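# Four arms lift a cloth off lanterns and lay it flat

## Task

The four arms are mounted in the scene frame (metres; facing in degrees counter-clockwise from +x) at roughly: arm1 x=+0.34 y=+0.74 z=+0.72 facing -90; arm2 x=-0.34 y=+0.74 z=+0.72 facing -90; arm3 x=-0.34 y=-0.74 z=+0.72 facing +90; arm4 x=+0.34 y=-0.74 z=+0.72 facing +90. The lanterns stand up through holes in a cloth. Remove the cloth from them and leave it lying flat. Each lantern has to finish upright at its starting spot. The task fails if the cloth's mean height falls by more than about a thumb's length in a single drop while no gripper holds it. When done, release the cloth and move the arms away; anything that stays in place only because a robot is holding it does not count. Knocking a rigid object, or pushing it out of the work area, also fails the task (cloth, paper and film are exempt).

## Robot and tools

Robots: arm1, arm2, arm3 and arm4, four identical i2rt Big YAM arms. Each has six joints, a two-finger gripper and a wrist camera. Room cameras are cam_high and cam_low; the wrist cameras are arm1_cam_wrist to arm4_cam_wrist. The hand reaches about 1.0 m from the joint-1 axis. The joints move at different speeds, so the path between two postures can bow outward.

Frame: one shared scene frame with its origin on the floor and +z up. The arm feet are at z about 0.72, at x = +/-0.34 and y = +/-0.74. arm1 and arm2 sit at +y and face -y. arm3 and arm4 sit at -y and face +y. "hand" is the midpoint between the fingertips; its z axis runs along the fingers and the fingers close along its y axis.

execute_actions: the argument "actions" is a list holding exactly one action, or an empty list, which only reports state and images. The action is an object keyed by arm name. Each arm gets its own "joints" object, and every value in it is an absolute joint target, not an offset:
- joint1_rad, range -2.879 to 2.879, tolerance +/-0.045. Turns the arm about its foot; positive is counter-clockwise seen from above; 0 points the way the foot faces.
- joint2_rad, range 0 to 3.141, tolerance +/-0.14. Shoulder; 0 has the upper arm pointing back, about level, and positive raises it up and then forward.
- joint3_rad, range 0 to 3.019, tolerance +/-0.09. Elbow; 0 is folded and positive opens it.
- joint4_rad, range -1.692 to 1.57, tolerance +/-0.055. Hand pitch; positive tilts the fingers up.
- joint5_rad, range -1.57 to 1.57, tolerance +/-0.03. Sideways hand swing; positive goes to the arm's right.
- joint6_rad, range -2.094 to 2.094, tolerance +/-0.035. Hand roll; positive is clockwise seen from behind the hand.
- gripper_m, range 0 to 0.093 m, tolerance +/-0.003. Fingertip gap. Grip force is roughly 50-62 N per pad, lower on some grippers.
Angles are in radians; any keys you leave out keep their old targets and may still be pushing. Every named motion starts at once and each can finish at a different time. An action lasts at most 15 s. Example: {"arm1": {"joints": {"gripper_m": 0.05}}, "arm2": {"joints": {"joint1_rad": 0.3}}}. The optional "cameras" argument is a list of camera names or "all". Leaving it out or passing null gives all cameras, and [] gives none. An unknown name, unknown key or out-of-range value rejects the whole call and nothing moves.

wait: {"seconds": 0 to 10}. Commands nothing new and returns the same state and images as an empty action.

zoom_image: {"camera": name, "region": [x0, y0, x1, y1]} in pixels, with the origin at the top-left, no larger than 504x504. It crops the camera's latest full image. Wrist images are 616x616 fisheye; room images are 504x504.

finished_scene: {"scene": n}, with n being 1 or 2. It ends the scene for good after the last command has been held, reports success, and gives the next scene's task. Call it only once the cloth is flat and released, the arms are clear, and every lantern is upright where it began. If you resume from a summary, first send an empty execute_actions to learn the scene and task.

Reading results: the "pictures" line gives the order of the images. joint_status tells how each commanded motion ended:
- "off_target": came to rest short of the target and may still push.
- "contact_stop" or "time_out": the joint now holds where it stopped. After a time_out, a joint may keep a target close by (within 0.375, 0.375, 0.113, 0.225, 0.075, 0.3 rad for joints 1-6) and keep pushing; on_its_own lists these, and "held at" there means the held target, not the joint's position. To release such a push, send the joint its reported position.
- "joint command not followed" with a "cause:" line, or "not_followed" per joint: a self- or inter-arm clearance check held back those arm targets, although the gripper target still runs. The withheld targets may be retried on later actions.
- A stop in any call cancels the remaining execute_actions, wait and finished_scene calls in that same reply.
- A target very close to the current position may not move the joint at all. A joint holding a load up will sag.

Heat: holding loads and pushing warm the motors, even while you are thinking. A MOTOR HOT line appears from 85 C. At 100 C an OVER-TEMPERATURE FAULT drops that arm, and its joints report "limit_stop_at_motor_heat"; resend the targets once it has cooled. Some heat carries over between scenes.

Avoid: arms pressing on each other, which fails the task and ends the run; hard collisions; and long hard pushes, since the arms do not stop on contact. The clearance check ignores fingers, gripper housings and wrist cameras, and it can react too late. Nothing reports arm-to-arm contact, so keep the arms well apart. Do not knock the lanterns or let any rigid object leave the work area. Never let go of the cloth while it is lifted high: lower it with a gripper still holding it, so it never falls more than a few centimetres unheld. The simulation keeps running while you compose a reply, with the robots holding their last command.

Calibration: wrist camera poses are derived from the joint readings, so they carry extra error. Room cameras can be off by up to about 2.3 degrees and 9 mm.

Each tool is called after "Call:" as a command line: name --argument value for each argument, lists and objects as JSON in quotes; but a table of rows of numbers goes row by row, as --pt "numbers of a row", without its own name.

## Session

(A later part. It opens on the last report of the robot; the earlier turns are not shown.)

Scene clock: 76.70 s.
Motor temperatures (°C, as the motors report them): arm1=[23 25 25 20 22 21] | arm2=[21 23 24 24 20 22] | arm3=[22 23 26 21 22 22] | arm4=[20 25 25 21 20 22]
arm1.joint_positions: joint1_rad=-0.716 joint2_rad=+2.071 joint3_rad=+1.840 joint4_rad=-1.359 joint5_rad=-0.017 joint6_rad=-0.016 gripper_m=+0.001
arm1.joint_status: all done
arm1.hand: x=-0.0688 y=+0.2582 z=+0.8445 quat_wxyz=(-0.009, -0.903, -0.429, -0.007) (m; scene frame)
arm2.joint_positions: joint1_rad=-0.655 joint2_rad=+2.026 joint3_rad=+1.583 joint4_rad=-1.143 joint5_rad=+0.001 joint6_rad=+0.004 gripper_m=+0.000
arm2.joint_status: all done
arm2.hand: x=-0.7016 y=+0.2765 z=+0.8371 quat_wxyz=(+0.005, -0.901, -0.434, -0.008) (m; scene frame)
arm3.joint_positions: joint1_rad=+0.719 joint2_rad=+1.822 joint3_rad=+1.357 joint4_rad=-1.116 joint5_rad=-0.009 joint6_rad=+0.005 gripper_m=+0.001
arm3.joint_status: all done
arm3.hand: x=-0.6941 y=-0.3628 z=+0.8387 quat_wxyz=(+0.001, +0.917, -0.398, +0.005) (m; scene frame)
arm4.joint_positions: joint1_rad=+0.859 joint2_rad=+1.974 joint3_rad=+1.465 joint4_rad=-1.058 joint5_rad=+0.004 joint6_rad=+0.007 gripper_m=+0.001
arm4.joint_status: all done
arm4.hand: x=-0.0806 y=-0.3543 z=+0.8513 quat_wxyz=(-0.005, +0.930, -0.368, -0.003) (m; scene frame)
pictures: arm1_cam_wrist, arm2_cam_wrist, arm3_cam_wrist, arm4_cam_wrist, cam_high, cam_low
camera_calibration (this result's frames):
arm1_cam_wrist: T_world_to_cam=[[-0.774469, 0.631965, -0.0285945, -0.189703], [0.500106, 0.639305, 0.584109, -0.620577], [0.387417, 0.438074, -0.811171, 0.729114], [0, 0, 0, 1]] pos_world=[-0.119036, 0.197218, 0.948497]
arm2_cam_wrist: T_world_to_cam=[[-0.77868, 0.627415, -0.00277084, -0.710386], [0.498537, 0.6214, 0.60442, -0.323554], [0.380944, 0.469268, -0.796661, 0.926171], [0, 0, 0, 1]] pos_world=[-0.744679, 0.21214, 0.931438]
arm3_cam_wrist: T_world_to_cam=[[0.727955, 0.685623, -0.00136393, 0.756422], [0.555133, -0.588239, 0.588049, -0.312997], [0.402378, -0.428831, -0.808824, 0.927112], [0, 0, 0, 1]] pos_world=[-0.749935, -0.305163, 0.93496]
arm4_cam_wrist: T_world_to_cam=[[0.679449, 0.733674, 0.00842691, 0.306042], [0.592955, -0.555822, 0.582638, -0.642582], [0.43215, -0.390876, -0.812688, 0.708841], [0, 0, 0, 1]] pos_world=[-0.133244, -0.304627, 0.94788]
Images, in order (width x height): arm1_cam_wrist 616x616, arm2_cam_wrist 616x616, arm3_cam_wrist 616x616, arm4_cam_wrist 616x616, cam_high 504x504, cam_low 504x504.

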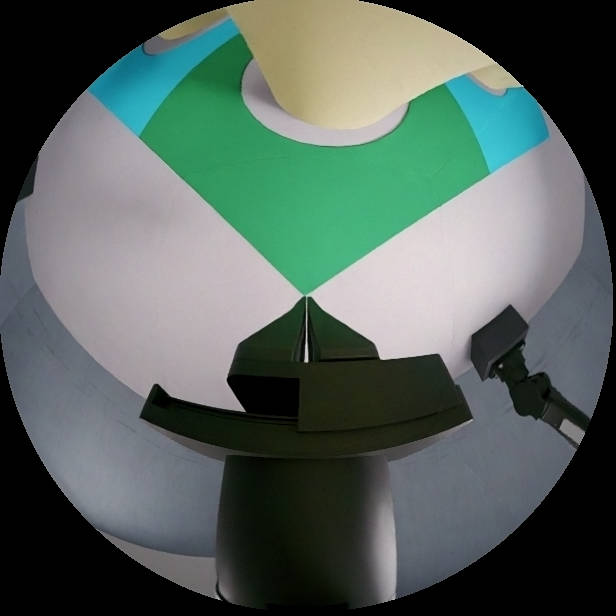

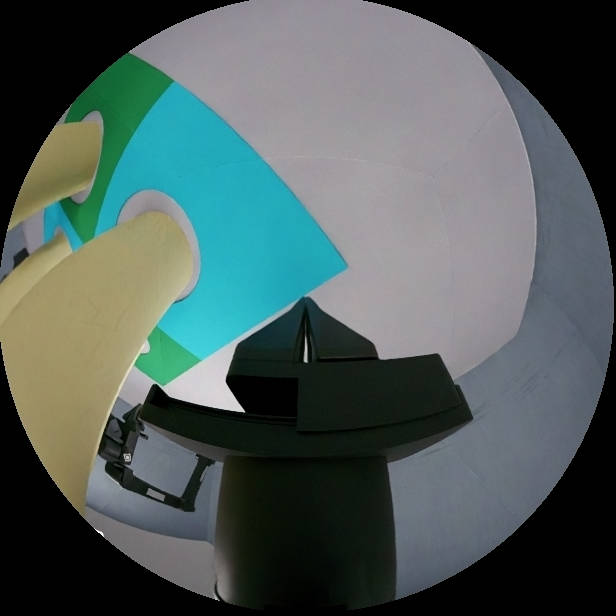

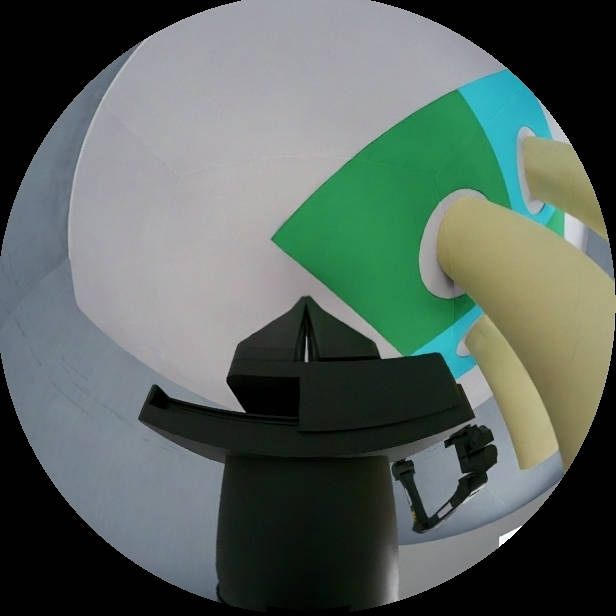

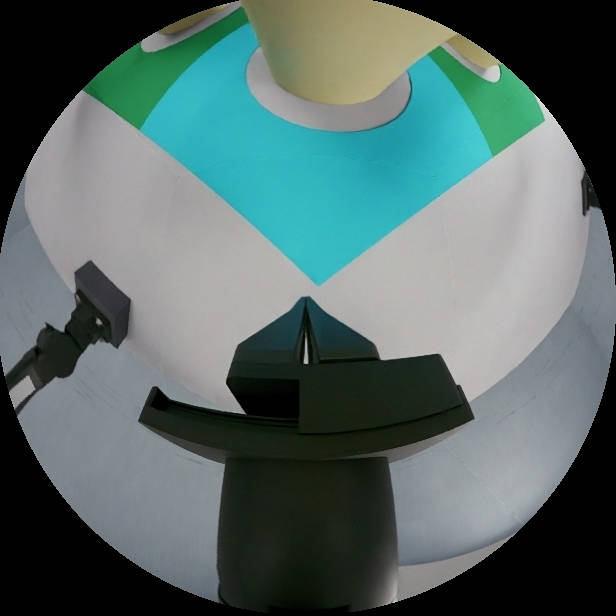

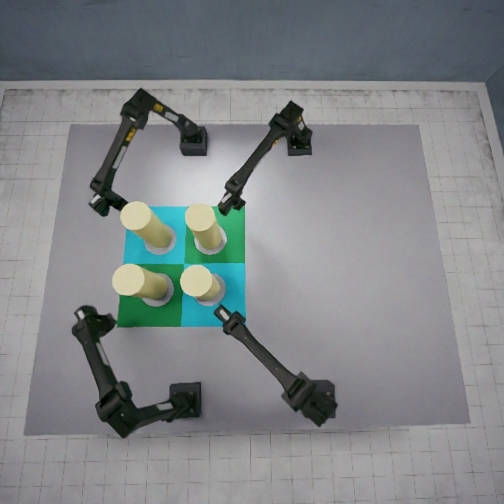

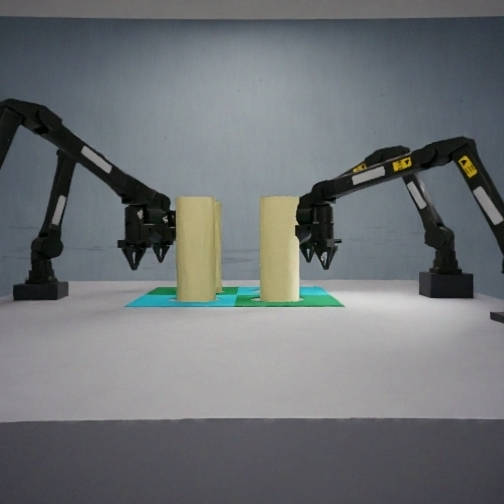

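Call:
execute_actions --actions '[{"arm1": {"joints": {"joint2_rad": 2.215, "joint3_rad": 1.719, "joint4_rad": -1.076, "gripper_m": 0.06}}, "arm2": {"joints": {"joint2_rad": 2.229, "joint3_rad": 1.538, "joint4_rad": -0.88, "gripper_m": 0.06}}, "arm3": {"joints": {"joint2_rad": 2.035, "joint3_rad": 1.276, "joint4_rad": -0.8125, "gripper_m": 0.06}}, "arm4": {"joints": {"joint2_rad": 2.208, "joint3_rad": 1.422, "joint4_rad": -0.7845, "gripper_m": 0.06}}}]' --cameras '["cam_low"]'

Call:
execute_actions --actions '[{"arm1": {"joints": {"gripper_m": 0.0}}, "arm2": {"joints": {"gripper_m": 0.0}}, "arm3": {"joints": {"gripper_m": 0.0}}, "arm4": {"joints": {"gripper_m": 0.0}}}]' --cameras '["arm1_cam_wrist", "arm2_cam_wrist", "arm3_cam_wrist", "arm4_cam_wrist", "cam_high"]'

Scene clock: 84.97 s.
Motor temperatures (°C, as the motors report them): arm1=[23 25 26 20 22 21] | arm2=[21 23 25 24 20 22] | arm3=[22 23 26 21 22 22] | arm4=[20 25 25 21 20 22]
arm1.joint_positions: joint1_rad=-0.716 joint2_rad=+2.188 joint3_rad=+1.728 joint4_rad=-1.084 joint5_rad=-0.017 joint6_rad=-0.015 gripper_m=+0.060
arm1.joint_status: all done
arm1.hand: x=-0.0790 y=+0.2453 z=+0.7323 quat_wxyz=(-0.018, -0.903, -0.428, +0.013) (m; scene frame)
arm2.joint_positions: joint1_rad=-0.656 joint2_rad=+2.195 joint3_rad=+1.557 joint4_rad=-0.892 joint5_rad=-0.003 joint6_rad=+0.005 gripper_m=+0.060
arm2.joint_status: all done
arm2.hand: x=-0.7162 y=+0.2576 z=+0.7302 quat_wxyz=(-0.009, -0.901, -0.434, +0.016) (m; scene frame)
arm3.joint_positions: joint1_rad=+0.717 joint2_rad=+1.997 joint3_rad=+1.292 joint4_rad=-0.840 joint5_rad=-0.010 joint6_rad=+0.005 gripper_m=+0.060
arm3.joint_status: all done
arm3.hand: x=-0.7038 y=-0.3490 z=+0.7292 quat_wxyz=(-0.006, +0.917, -0.399, -0.012) (m; scene frame)
arm4.joint_positions: joint1_rad=+0.859 joint2_rad=+2.165 joint3_rad=+1.439 joint4_rad=-0.788 joint5_rad=+0.004 joint6_rad=+0.008 gripper_m=+0.060
arm4.joint_status: all done
arm4.hand: x=-0.0974 y=-0.3383 z=+0.7385 quat_wxyz=(-0.015, +0.929, -0.368, -0.028) (m; scene frame)
pictures: cam_low
Images, in order (width x height): cam_low 504x504.

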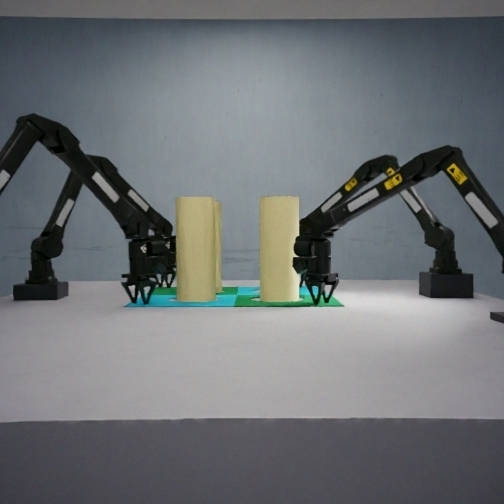

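Scene clock: 85.67 s.
Motor temperatures (°C, as the motors report them): arm1=[23 25 26 20 22 21] | arm2=[21 23 25 24 20 22] | arm3=[22 23 26 21 22 22] | arm4=[20 25 25 21 20 22]
arm1.joint_positions: joint1_rad=-0.716 joint2_rad=+2.188 joint3_rad=+1.728 joint4_rad=-1.084 joint5_rad=-0.017 joint6_rad=-0.015 gripper_m=+0.001
arm1.joint_status: all done
arm1.hand: x=-0.0792 y=+0.2455 z=+0.7323 quat_wxyz=(-0.018, -0.903, -0.428, +0.013) (m; scene frame)
arm2.joint_positions: joint1_rad=-0.651 joint2_rad=+2.193 joint3_rad=+1.557 joint4_rad=-0.892 joint5_rad=-0.009 joint6_rad=+0.005 gripper_m=+0.001
arm2.joint_status: all done
arm2.hand: x=-0.7135 y=+0.2549 z=+0.7316 quat_wxyz=(-0.012, -0.900, -0.436, +0.016) (m; scene frame)
arm3.joint_positions: joint1_rad=+0.719 joint2_rad=+1.997 joint3_rad=+1.292 joint4_rad=-0.829 joint5_rad=-0.014 joint6_rad=+0.005 gripper_m=+0.001
arm3.joint_status: all done
arm3.hand: x=-0.7067 y=-0.3482 z=+0.7293 quat_wxyz=(-0.006, +0.917, -0.398, -0.017) (m; scene frame)
arm4.joint_positions: joint1_rad=+0.859 joint2_rad=+2.165 joint3_rad=+1.439 joint4_rad=-0.788 joint5_rad=+0.004 joint6_rad=+0.008 gripper_m=+0.001
arm4.joint_status: all done
arm4.hand: x=-0.0974 y=-0.3383 z=+0.7385 quat_wxyz=(-0.015, +0.929, -0.368, -0.028) (m; scene frame)
pictures: arm1_cam_wrist, arm2_cam_wrist, arm3_cam_wrist, arm4_cam_wrist, cam_high
camera_calibration (this result's frames):
arm1_cam_wrist: T_world_to_cam=[[-0.774674, 0.631763, -0.027475, -0.193739], [0.517455, 0.658285, 0.546718, -0.517637], [0.363482, 0.409311, -0.836866, 0.671637], [0, 0, 0, 1]] pos_world=[-0.126359, 0.188242, 0.839749]
arm2_cam_wrist: T_world_to_cam=[[-0.781169, 0.62417, -0.0136658, -0.699434], [0.512068, 0.653085, 0.557912, -0.204827], [0.357157, 0.428826, -0.829787, 0.874414], [0, 0, 0, 1]] pos_world=[-0.753794, 0.195364, 0.830295]
arm3_cam_wrist: T_world_to_cam=[[0.728468, 0.68505, -0.00642117, 0.75938], [0.574525, -0.605778, 0.550413, -0.198028], [0.373171, -0.404647, -0.834868, 0.856713], [0, 0, 0, 1]] pos_world=[-0.759112, -0.293508, 0.829115]
arm4_cam_wrist: T_world_to_cam=[[0.680189, 0.732994, 0.00794335, 0.306895], [0.614778, -0.576324, 0.538422, -0.530206], [0.399238, -0.361345, -0.842638, 0.659573], [0, 0, 0, 1]] pos_world=[-0.146114, -0.29219, 0.838818]
Images, in order (width x height): arm1_cam_wrist 616x616, arm2_cam_wrist 616x616, arm3_cam_wrist 616x616, arm4_cam_wrist 616x616, cam_high 504x504.

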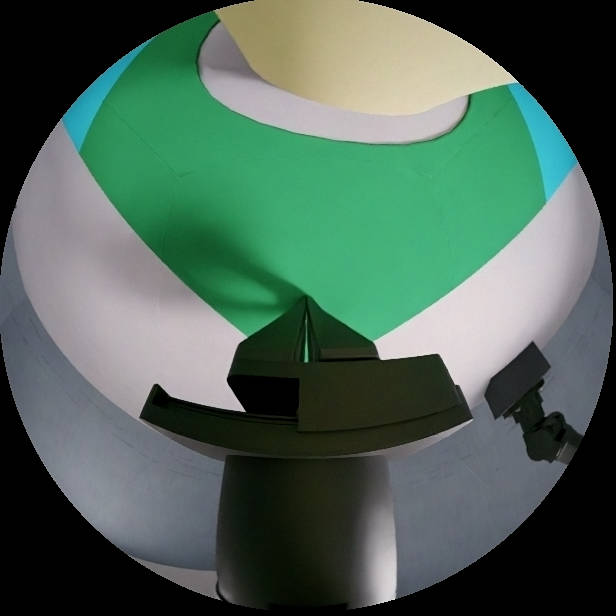

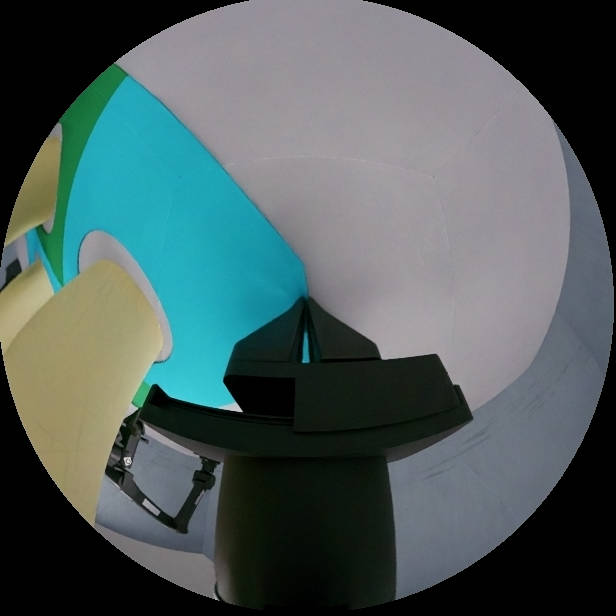

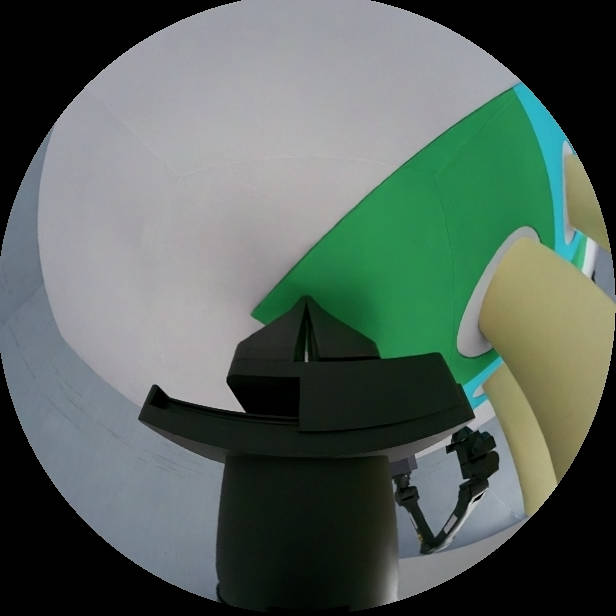

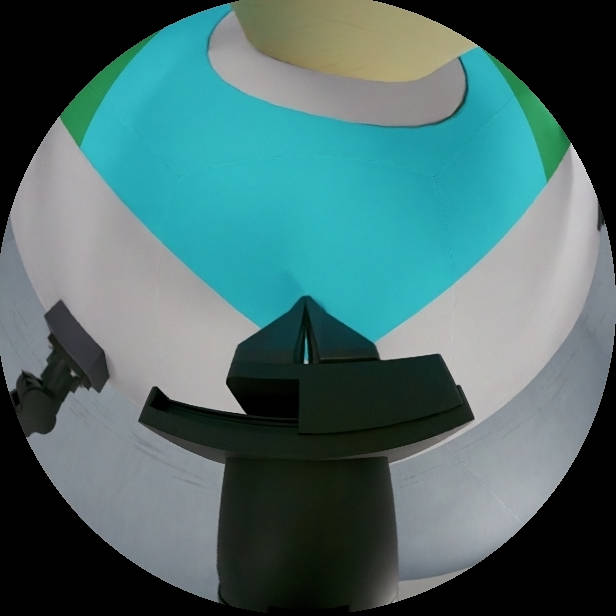

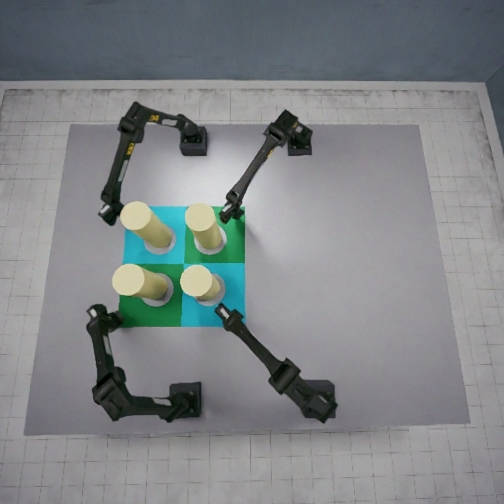

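Call:
execute_actions --actions '[{"arm1": {"joints": {"joint2_rad": 2.08, "joint3_rad": 1.878, "joint4_rad": -1.368}}, "arm2": {"joints": {"joint2_rad": 2.036, "joint3_rad": 1.6225, "joint4_rad": -1.1575}}, "arm3": {"joints": {"joint2_rad": 1.83, "joint3_rad": 1.389, "joint4_rad": -1.13}}, "arm4": {"joints": {"joint2_rad": 1.99, "joint3_rad": 1.4856, "joint4_rad": -1.066}}}]'

Scene clock: 88.83 s.
Motor temperatures (°C, as the motors report them): arm1=[23 25 26 20 22 21] | arm2=[21 23 25 24 20 22] | arm3=[22 23 26 21 22 22] | arm4=[20 25 25 21 20 22]
arm1.joint_positions: joint1_rad=-0.716 joint2_rad=+2.070 joint3_rad=+1.841 joint4_rad=-1.359 joint5_rad=-0.017 joint6_rad=-0.015 gripper_m=+0.001
arm1.joint_status: all done
arm1.hand: x=-0.0692 y=+0.2581 z=+0.8457 quat_wxyz=(-0.009, -0.904, -0.428, -0.006) (m; scene frame)
arm2.joint_positions: joint1_rad=-0.651 joint2_rad=+2.028 joint3_rad=+1.581 joint4_rad=-1.143 joint5_rad=-0.004 joint6_rad=+0.005 gripper_m=+0.001
arm2.joint_status: all done
arm2.hand: x=-0.6983 y=+0.2756 z=+0.8351 quat_wxyz=(+0.004, -0.900, -0.436, -0.011) (m; scene frame)
arm3.joint_positions: joint1_rad=+0.719 joint2_rad=+1.823 joint3_rad=+1.357 joint4_rad=-1.116 joint5_rad=-0.014 joint6_rad=+0.005 gripper_m=+0.001
arm3.joint_status: all done
arm3.hand: x=-0.6942 y=-0.3633 z=+0.8384 quat_wxyz=(+0.003, +0.917, -0.398, +0.004) (m; scene frame)
arm4.joint_positions: joint1_rad=+0.859 joint2_rad=+1.976 joint3_rad=+1.467 joint4_rad=-1.058 joint5_rad=+0.004 joint6_rad=+0.008 gripper_m=+0.001
arm4.joint_status: all done
arm4.hand: x=-0.0810 y=-0.3540 z=+0.8510 quat_wxyz=(-0.005, +0.930, -0.368, -0.004) (m; scene frame)
pictures: arm1_cam_wrist, arm2_cam_wrist, arm3_cam_wrist, arm4_cam_wrist, cam_high, cam_low
camera_calibration (this result's frames):
arm1_cam_wrist: T_world_to_cam=[[-0.774031, 0.63252, -0.0281799, -0.190448], [0.501625, 0.639792, 0.58227, -0.619524], [0.386327, 0.436559, -0.812507, 0.731714], [0, 0, 0, 1]] pos_world=[-0.119325, 0.197392, 0.949886]
arm2_cam_wrist: T_world_to_cam=[[-0.780727, 0.624825, -0.00768675, -0.703917], [0.492385, 0.622723, 0.60809, -0.331129], [0.384736, 0.470967, -0.793831, 0.92359], [0, 0, 0, 1]] pos_world=[-0.741863, 0.211045, 0.92912]
arm3_cam_wrist: T_world_to_cam=[[0.729031, 0.684452, -0.00631357, 0.761343], [0.555862, -0.586633, 0.588965, -0.312716], [0.399414, -0.432883, -0.808134, 0.922586], [0, 0, 0, 1]] pos_world=[-0.74971, -0.30518, 0.934558]
arm4_cam_wrist: T_world_to_cam=[[0.680008, 0.733161, 0.00803757, 0.306304], [0.592689, -0.556108, 0.582636, -0.642116], [0.431635, -0.391433, -0.812694, 0.708635], [0, 0, 0, 1]] pos_world=[-0.133586, -0.304273, 0.947561]
Images, in order (width x height): arm1_cam_wrist 616x616, arm2_cam_wrist 616x616, arm3_cam_wrist 616x616, arm4_cam_wrist 616x616, cam_high 504x504, cam_low 504x504.

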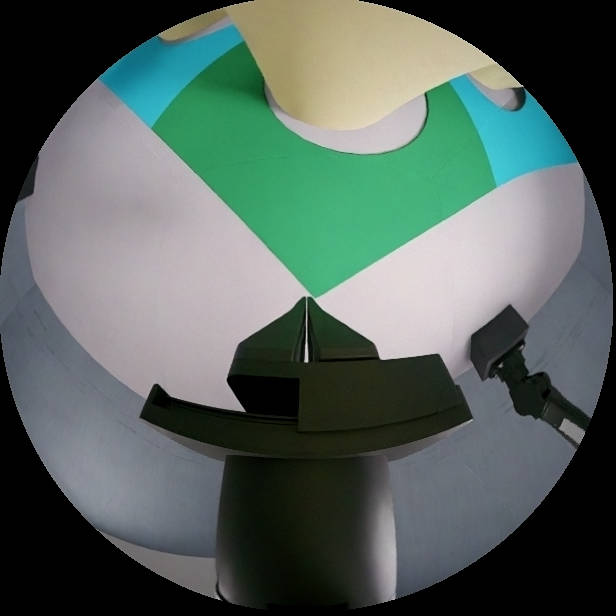

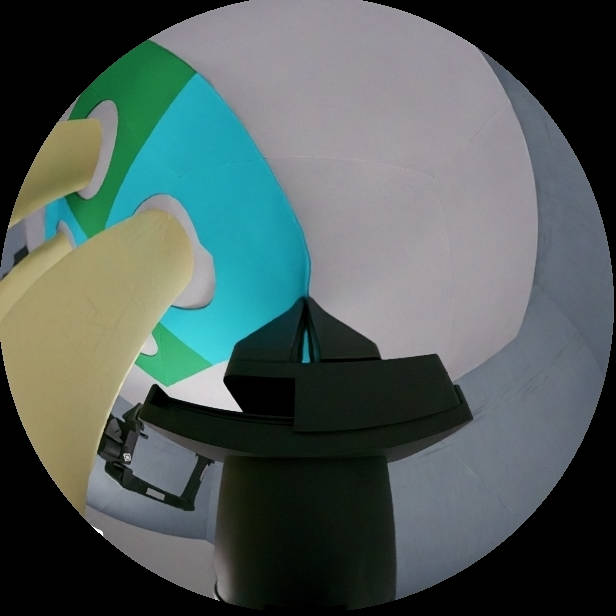

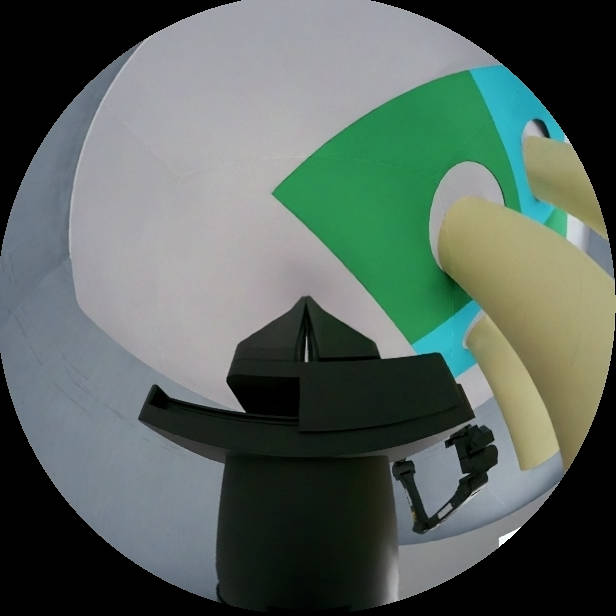

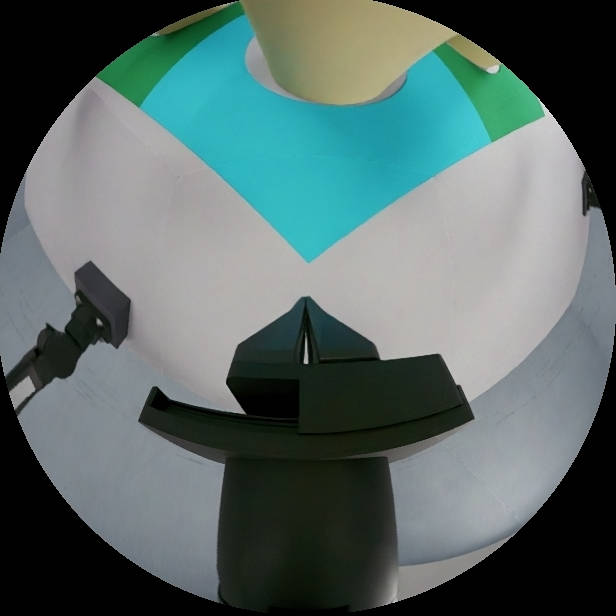

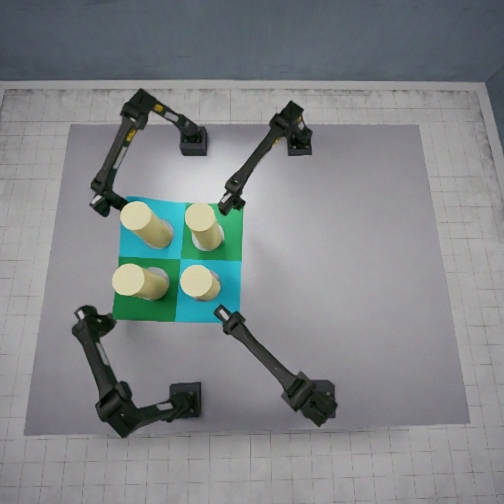

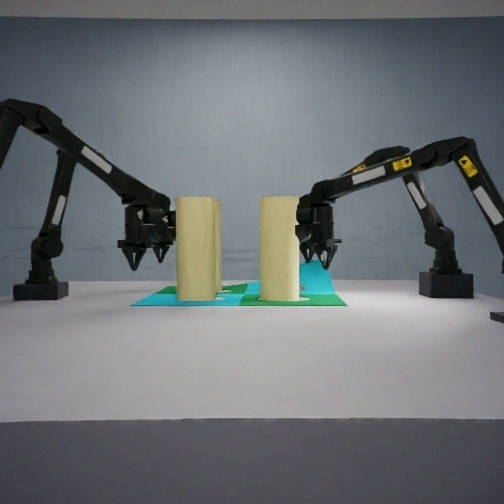

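Call:
execute_actions --actions '[{"arm1": {"joints": {"joint1_rad": -0.712, "joint2_rad": 2.035, "joint3_rad": 1.61, "joint4_rad": -1.1455, "gripper_m": 0.08}}, "arm2": {"joints": {"joint2_rad": 2.15, "joint3_rad": 1.56, "joint4_rad": -0.985}}, "arm3": {"joints": {"joint2_rad": 2.086, "joint3_rad": 1.593, "joint4_rad": -1.0785, "gripper_m": 0.08}}, "arm4": {"joints": {"joint1_rad": 0.805, "gripper_m": 0.08}}}]' --cameras '[]'

Call:
execute_actions --actions '[{"arm1": {"joints": {"joint2_rad": 2.123, "joint3_rad": 1.553, "joint4_rad": -1.0}}, "arm3": {"joints": {"joint2_rad": 2.183, "joint3_rad": 1.553, "joint4_rad": -0.94}}, "arm4": {"joints": {"joint2_rad": 2.208, "joint3_rad": 1.422, "joint4_rad": -0.7845}}}]'

Scene clock: 112.40 s.
Motor temperatures (°C, as the motors report them): arm1=[23 26 28 20 22 21] | arm2=[21 24 27 24 20 22] | arm3=[22 24 28 21 22 22] | arm4=[20 25 26 21 20 22]
arm1.joint_positions: joint1_rad=-0.716 joint2_rad=+2.041 joint3_rad=+1.602 joint4_rad=-1.157 joint5_rad=-0.017 joint6_rad=-0.015 gripper_m=+0.080
arm1.joint_status: all done
arm1.hand: x=-0.0460 y=+0.2851 z=+0.7766 quat_wxyz=(-0.007, -0.904, -0.428, -0.009) (m; scene frame)
arm2.joint_positions: joint1_rad=-0.651 joint2_rad=+2.158 joint3_rad=+1.561 joint4_rad=-1.002 joint5_rad=-0.001 joint6_rad=+0.005 gripper_m=+0.001
arm2.joint_status: all done
arm2.hand: x=-0.7034 y=+0.2704 z=+0.7530 quat_wxyz=(+0.007, -0.900, -0.435, -0.014) (m; scene frame)
arm3.joint_positions: joint1_rad=+0.719 joint2_rad=+2.103 joint3_rad=+1.551 joint4_rad=-1.087 joint5_rad=-0.014 joint6_rad=+0.005 gripper_m=+0.080
arm3.joint_status: all done
arm3.hand: x=-0.7350 y=-0.3186 z=+0.7520 quat_wxyz=(+0.015, +0.917, -0.399, +0.031) (m; scene frame)
arm4.joint_positions: joint1_rad=+0.807 joint2_rad=+1.976 joint3_rad=+1.467 joint4_rad=-1.058 joint5_rad=+0.004 joint6_rad=+0.008 gripper_m=+0.080
arm4.joint_status: all done
arm4.hand: x=-0.0603 y=-0.3328 z=+0.8511 quat_wxyz=(-0.005, +0.920, -0.392, -0.004) (m; scene frame)
pictures: none
No camera images: the call's "cameras" was empty. Leave "cameras" out to get every camera's image.

Scene clock: 113.50 s.
Motor temperatures (°C, as the motors report them): arm1=[23 26 27 20 22 21] | arm2=[21 24 26 24 20 22] | arm3=[22 24 28 21 22 22] | arm4=[20 25 26 21 20 22]
arm1.joint_positions: joint1_rad=-0.713 joint2_rad=+2.096 joint3_rad=+1.562 joint4_rad=-1.014 joint5_rad=-0.012 joint6_rad=-0.015 gripper_m=+0.080
arm1.joint_status: all done
arm1.hand: x=-0.0523 y=+0.2752 z=+0.7315 quat_wxyz=(-0.015, -0.903, -0.430, +0.013) (m; scene frame)
arm2.joint_positions: joint1_rad=-0.651 joint2_rad=+2.158 joint3_rad=+1.561 joint4_rad=-1.002 joint5_rad=-0.001 joint6_rad=+0.005 gripper_m=+0.001
arm2.joint_status: not commanded
arm2.hand: x=-0.7034 y=+0.2704 z=+0.7530 quat_wxyz=(+0.007, -0.900, -0.435, -0.014) (m; scene frame)
arm3.joint_positions: joint1_rad=+0.720 joint2_rad=+2.143 joint3_rad=+1.552 joint4_rad=-0.965 joint5_rad=-0.007 joint6_rad=+0.006 gripper_m=+0.080
arm3.joint_status: all done
arm3.hand: x=-0.7510 y=-0.3006 z=+0.7292 quat_wxyz=(-0.005, +0.917, -0.398, -0.007) (m; scene frame)
arm4.joint_positions: joint1_rad=+0.806 joint2_rad=+2.166 joint3_rad=+1.439 joint4_rad=-0.791 joint5_rad=+0.000 joint6_rad=+0.009 gripper_m=+0.080
arm4.joint_status: all done
arm4.hand: x=-0.0755 y=-0.3170 z=+0.7384 quat_wxyz=(-0.013, +0.919, -0.393, -0.028) (m; scene frame)
pictures: arm1_cam_wrist, arm2_cam_wrist, arm3_cam_wrist, arm4_cam_wrist, cam_high, cam_low
camera_calibration (this result's frames):
arm1_cam_wrist: T_world_to_cam=[[-0.776786, 0.629334, -0.0232819, -0.194236], [0.516134, 0.657376, 0.549056, -0.552232], [0.360844, 0.414482, -0.835461, 0.646496], [0, 0, 0, 1]] pos_world=[-0.0991379, 0.217302, 0.838806]
arm2_cam_wrist: T_world_to_cam=[[-0.780503, 0.625133, -0.00491427, -0.707281], [0.490273, 0.616964, 0.61562, -0.281059], [0.387877, 0.478084, -0.788028, 0.85875], [0, 0, 0, 1]] pos_world=[-0.747329, 0.204993, 0.846268]
arm3_cam_wrist: T_world_to_cam=[[0.728281, 0.685278, 0.000480569, 0.753908], [0.56419, -0.599992, 0.567185, -0.161915], [0.388968, -0.412799, -0.82359, 0.893601], [0, 0, 0, 1]] pos_world=[-0.805289, -0.244907, 0.827435]
arm4_cam_wrist: T_world_to_cam=[[0.718442, 0.695578, 0.0033181, 0.270854], [0.583769, -0.605538, 0.540868, -0.544688], [0.378226, -0.386646, -0.841101, 0.647665], [0, 0, 0, 1]] pos_world=[-0.121585, -0.267813, 0.838458]
Images, in order (width x height): arm1_cam_wrist 616x616, arm2_cam_wrist 616x616, arm3_cam_wrist 616x616, arm4_cam_wrist 616x616, cam_high 504x504, cam_low 504x504.

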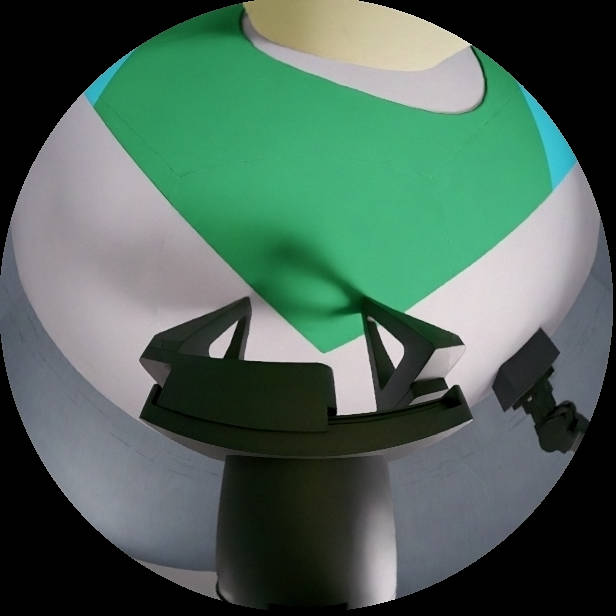

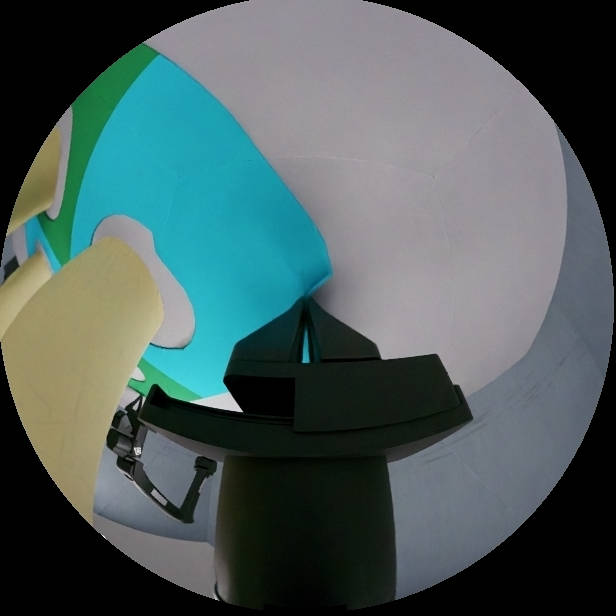

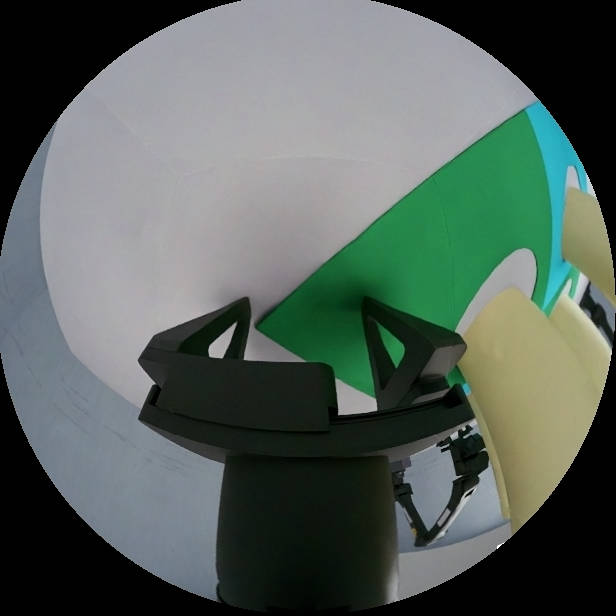

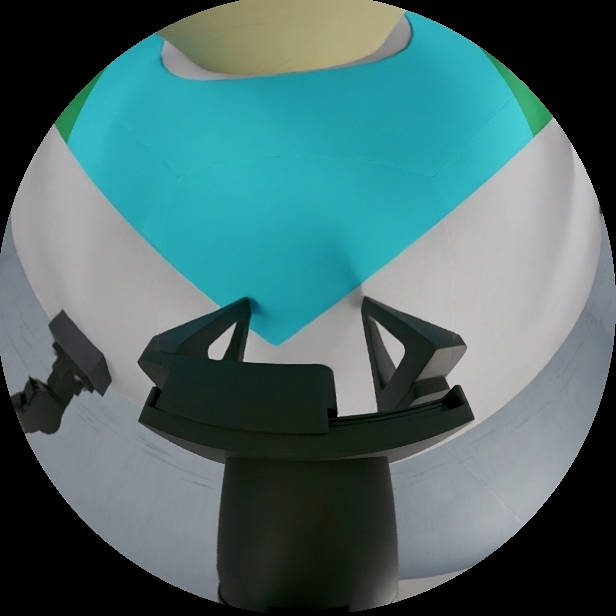

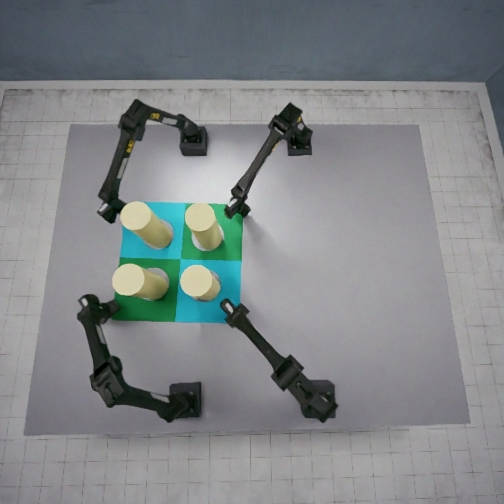

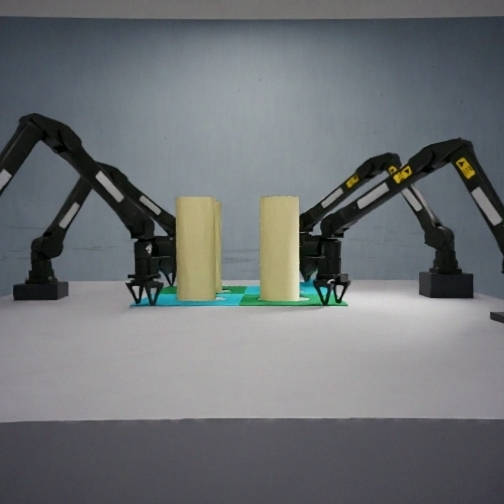

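All three have one finger outside the edge. Closing.

Call:
execute_actions --actions '[{"arm1": {"joints": {"gripper_m": 0.0}}, "arm3": {"joints": {"gripper_m": 0.0}}, "arm4": {"joints": {"gripper_m": 0.0}}}]' --cameras '["arm1_cam_wrist", "arm3_cam_wrist", "arm4_cam_wrist", "cam_high"]'

Scene clock: 115.37 s.
Motor temperatures (°C, as the motors report them): arm1=[23 26 27 20 22 21] | arm2=[21 24 26 24 20 22] | arm3=[22 24 28 21 22 22] | arm4=[20 25 25 21 20 22]
arm1.joint_positions: joint1_rad=-0.714 joint2_rad=+2.096 joint3_rad=+1.562 joint4_rad=-1.011 joint5_rad=-0.014 joint6_rad=-0.015 gripper_m=+0.001
arm1.joint_status: all done
arm1.hand: x=-0.0534 y=+0.2750 z=+0.7316 quat_wxyz=(-0.017, -0.903, -0.429, +0.014) (m; scene frame)
arm2.joint_positions: joint1_rad=-0.651 joint2_rad=+2.158 joint3_rad=+1.561 joint4_rad=-1.002 joint5_rad=-0.001 joint6_rad=+0.005 gripper_m=+0.001
arm2.joint_status: not commanded
arm2.hand: x=-0.7034 y=+0.2704 z=+0.7530 quat_wxyz=(+0.007, -0.900, -0.435, -0.014) (m; scene frame)
arm3.joint_positions: joint1_rad=+0.706 joint2_rad=+2.143 joint3_rad=+1.552 joint4_rad=-0.958 joint5_rad=+0.000 joint6_rad=+0.006 gripper_m=+0.002
arm3.joint_status: all done
arm3.hand: x=-0.7450 y=-0.2928 z=+0.7293 quat_wxyz=(-0.010, +0.914, -0.404, -0.009) (m; scene frame)
arm4.joint_positions: joint1_rad=+0.806 joint2_rad=+2.166 joint3_rad=+1.439 joint4_rad=-0.791 joint5_rad=+0.002 joint6_rad=+0.009 gripper_m=+0.001
arm4.joint_status: all done
arm4.hand: x=-0.0755 y=-0.3169 z=+0.7384 quat_wxyz=(-0.014, +0.919, -0.393, -0.027) (m; scene frame)
pictures: arm1_cam_wrist, arm3_cam_wrist, arm4_cam_wrist, cam_high
camera_calibration (this result's frames):
arm1_cam_wrist: T_world_to_cam=[[-0.775874, 0.630417, -0.0243884, -0.194416], [0.517838, 0.658448, 0.546159, -0.549647], [0.360366, 0.411121, -0.837327, 0.649257], [0, 0, 0, 1]] pos_world=[-0.100184, 0.217554, 0.839093]
arm3_cam_wrist: T_world_to_cam=[[0.737918, 0.674855, 0.00693408, 0.743657], [0.555481, -0.613159, 0.561673, -0.167032], [0.3833, -0.410617, -0.82733, 0.893733], [0, 0, 0, 1]] pos_world=[-0.798542, -0.237296, 0.828074]
arm4_cam_wrist: T_world_to_cam=[[0.718252, 0.695763, 0.0052248, 0.269387], [0.58319, -0.606102, 0.540861, -0.544905], [0.379478, -0.385427, -0.841096, 0.648143], [0, 0, 0, 1]] pos_world=[-0.121661, -0.267886, 0.83846]
Images, in order (width x height): arm1_cam_wrist 616x616, arm3_cam_wrist 616x616, arm4_cam_wrist 616x616, cam_high 504x504.

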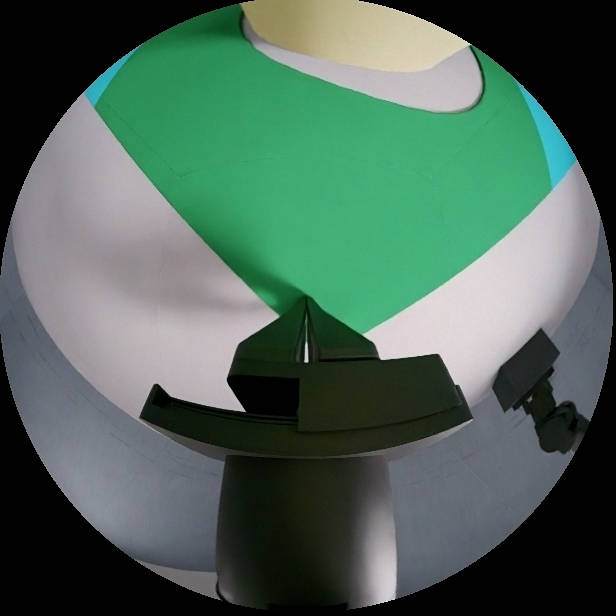

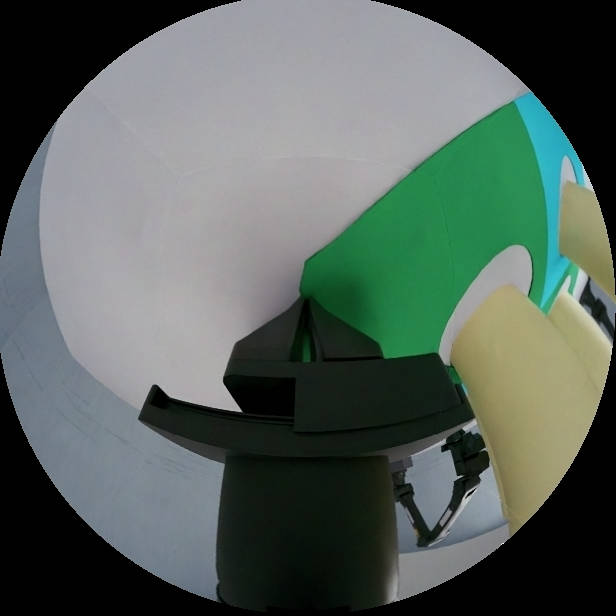

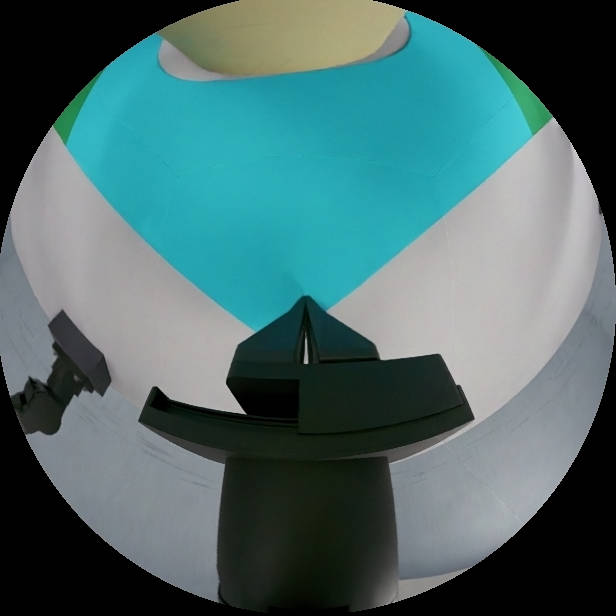

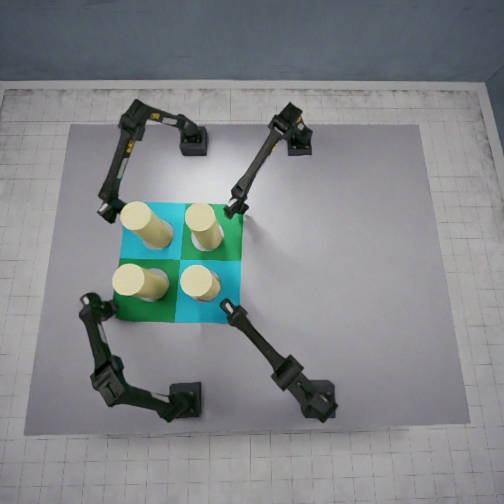

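Call:
execute_actions --actions '[{"arm1": {"joints": {"joint1_rad": -0.734, "joint2_rad": 1.929, "joint3_rad": 1.435, "joint4_rad": -0.976, "joint6_rad": 1.57, "gripper_m": 0.08}}, "arm3": {"joints": {"joint2_rad": 2.11, "joint3_rad": 1.58, "joint4_rad": -1.03}}, "arm4": {"joints": {"joint1_rad": 0.843, "joint2_rad": 1.988, "joint3_rad": 1.2875, "joint4_rad": -0.77, "joint6_rad": -1.57, "gripper_m": 0.08}}}]' --cameras '[]'

Call:
execute_actions --actions '[{"arm1": {"joints": {"joint2_rad": 2.027, "joint3_rad": 1.3795, "joint4_rad": -0.8225}}, "arm4": {"joints": {"joint2_rad": 2.135, "joint3_rad": 1.268, "joint4_rad": -0.603}}}]' --cameras '["arm1_cam_wrist", "arm3_cam_wrist", "arm4_cam_wrist", "cam_high"]'

Scene clock: 134.60 s.
Motor temperatures (°C, as the motors report them): arm1=[23 26 25 20 22 21] | arm2=[21 24 25 24 20 22] | arm3=[22 25 27 21 22 22] | arm4=[20 25 24 21 20 22]
arm1.joint_positions: joint1_rad=-0.729 joint2_rad=+1.932 joint3_rad=+1.427 joint4_rad=-0.981 joint5_rad=-0.014 joint6_rad=+1.555 gripper_m=+0.080
arm1.joint_status: all done
arm1.hand: x=-0.0396 y=+0.3049 z=+0.7783 quat_wxyz=(-0.050, -0.939, +0.341, +0.009) (m; scene frame)
arm2.joint_positions: joint1_rad=-0.651 joint2_rad=+2.158 joint3_rad=+1.561 joint4_rad=-0.998 joint5_rad=-0.001 joint6_rad=+0.005 gripper_m=+0.001
arm2.joint_status: not commanded
arm2.hand: x=-0.7040 y=+0.2696 z=+0.7529 quat_wxyz=(+0.006, -0.900, -0.435, -0.013) (m; scene frame)
arm3.joint_positions: joint1_rad=+0.706 joint2_rad=+2.131 joint3_rad=+1.553 joint4_rad=-1.009 joint5_rad=-0.004 joint6_rad=+0.006 gripper_m=+0.002
arm3.joint_status: all done
arm3.hand: x=-0.7385 y=-0.3009 z=+0.7360 quat_wxyz=(+0.000, +0.914, -0.405, +0.009) (m; scene frame)
arm4.joint_positions: joint1_rad=+0.834 joint2_rad=+1.972 joint3_rad=+1.279 joint4_rad=-0.771 joint5_rad=+0.003 joint6_rad=-1.556 gripper_m=+0.080
arm4.joint_status: all done
arm4.hand: x=-0.0607 y=-0.3541 z=+0.7956 quat_wxyz=(-0.054, +0.922, +0.382, -0.020) (m; scene frame)
pictures: none
No camera images: the call's "cameras" was empty. Leave "cameras" out to get every camera's image.

Scene clock: 135.37 s.
Motor temperatures (°C, as the motors report them): arm1=[23 26 25 20 22 21] | arm2=[21 24 25 24 20 22] | arm3=[22 25 27 21 22 22] | arm4=[20 25 24 21 20 22]
arm1.joint_positions: joint1_rad=-0.729 joint2_rad=+1.996 joint3_rad=+1.392 joint4_rad=-0.849 joint5_rad=-0.014 joint6_rad=+1.557 gripper_m=+0.080
arm1.joint_status: all done
arm1.hand: x=-0.0455 y=+0.2981 z=+0.7333 quat_wxyz=(-0.064, -0.937, +0.342, +0.014) (m; scene frame)
arm2.joint_positions: joint1_rad=-0.651 joint2_rad=+2.158 joint3_rad=+1.561 joint4_rad=-0.998 joint5_rad=-0.001 joint6_rad=+0.005 gripper_m=+0.001
arm2.joint_status: not commanded
arm2.hand: x=-0.7040 y=+0.2696 z=+0.7529 quat_wxyz=(+0.006, -0.900, -0.435, -0.013) (m; scene frame)
arm3.joint_positions: joint1_rad=+0.706 joint2_rad=+2.131 joint3_rad=+1.553 joint4_rad=-1.009 joint5_rad=-0.004 joint6_rad=+0.006 gripper_m=+0.002
arm3.joint_status: not commanded
arm3.hand: x=-0.7385 y=-0.3009 z=+0.7360 quat_wxyz=(+0.000, +0.914, -0.405, +0.009) (m; scene frame)
arm4.joint_positions: joint1_rad=+0.834 joint2_rad=+2.086 joint3_rad=+1.285 joint4_rad=-0.627 joint5_rad=+0.003 joint6_rad=-1.557 gripper_m=+0.080
arm4.joint_status: all done
arm4.hand: x=-0.0723 y=-0.3425 z=+0.7404 quat_wxyz=(-0.070, +0.921, +0.382, -0.027) (m; scene frame)
pictures: arm1_cam_wrist, arm3_cam_wrist, arm4_cam_wrist, cam_high
camera_calibration (this result's frames):
arm1_cam_wrist: T_world_to_cam=[[0.63836, 0.757427, -0.137114, -0.0936348], [0.667818, -0.456398, 0.587979, -0.261419], [0.382773, -0.46691, -0.79717, 0.871732], [0, 0, 0, 1]] pos_world=[-0.0993224, 0.358631, 0.835788]
arm3_cam_wrist: T_world_to_cam=[[0.738076, 0.674708, 0.00361386, 0.746763], [0.541473, -0.595505, 0.593448, -0.207767], [0.402557, -0.436053, -0.804864, 0.883527], [0, 0, 0, 1]] pos_world=[-0.794337, -0.242309, 0.831719]
arm4_cam_wrist: T_world_to_cam=[[-0.704587, 0.693347, 0.151086, 0.0731865], [0.627682, 0.509625, 0.58847, -0.213234], [0.331017, 0.509462, -0.794277, 0.907159], [0, 0, 0, 1]] pos_world=[-0.114875, -0.404237, 0.83496]
Images, in order (width x height): arm1_cam_wrist 616x616, arm3_cam_wrist 616x616, arm4_cam_wrist 616x616, cam_high 504x504.

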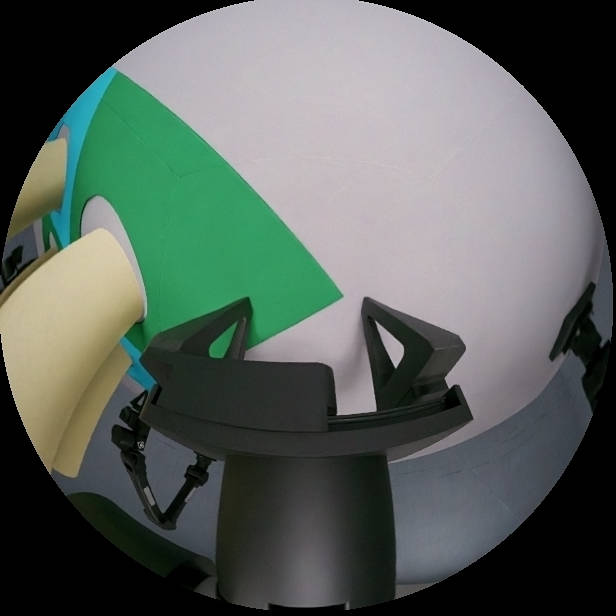

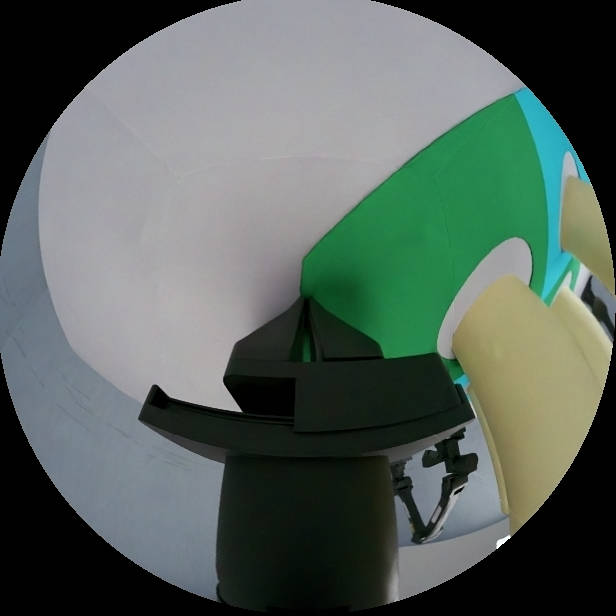

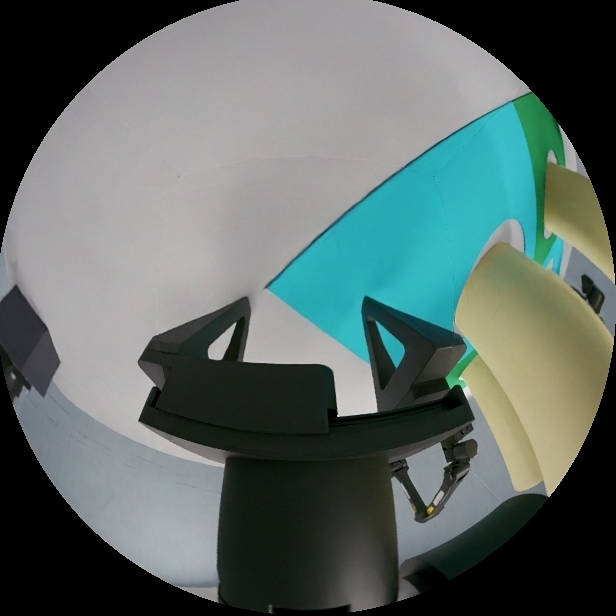

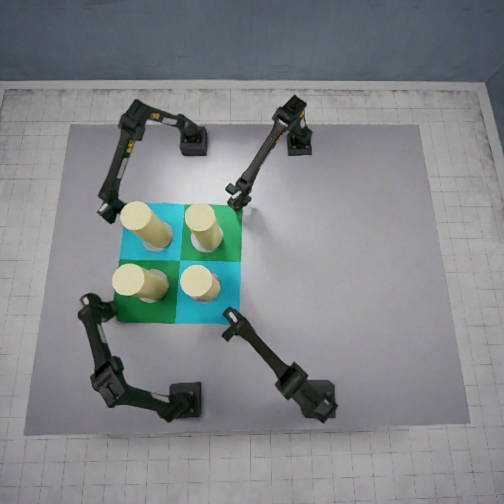

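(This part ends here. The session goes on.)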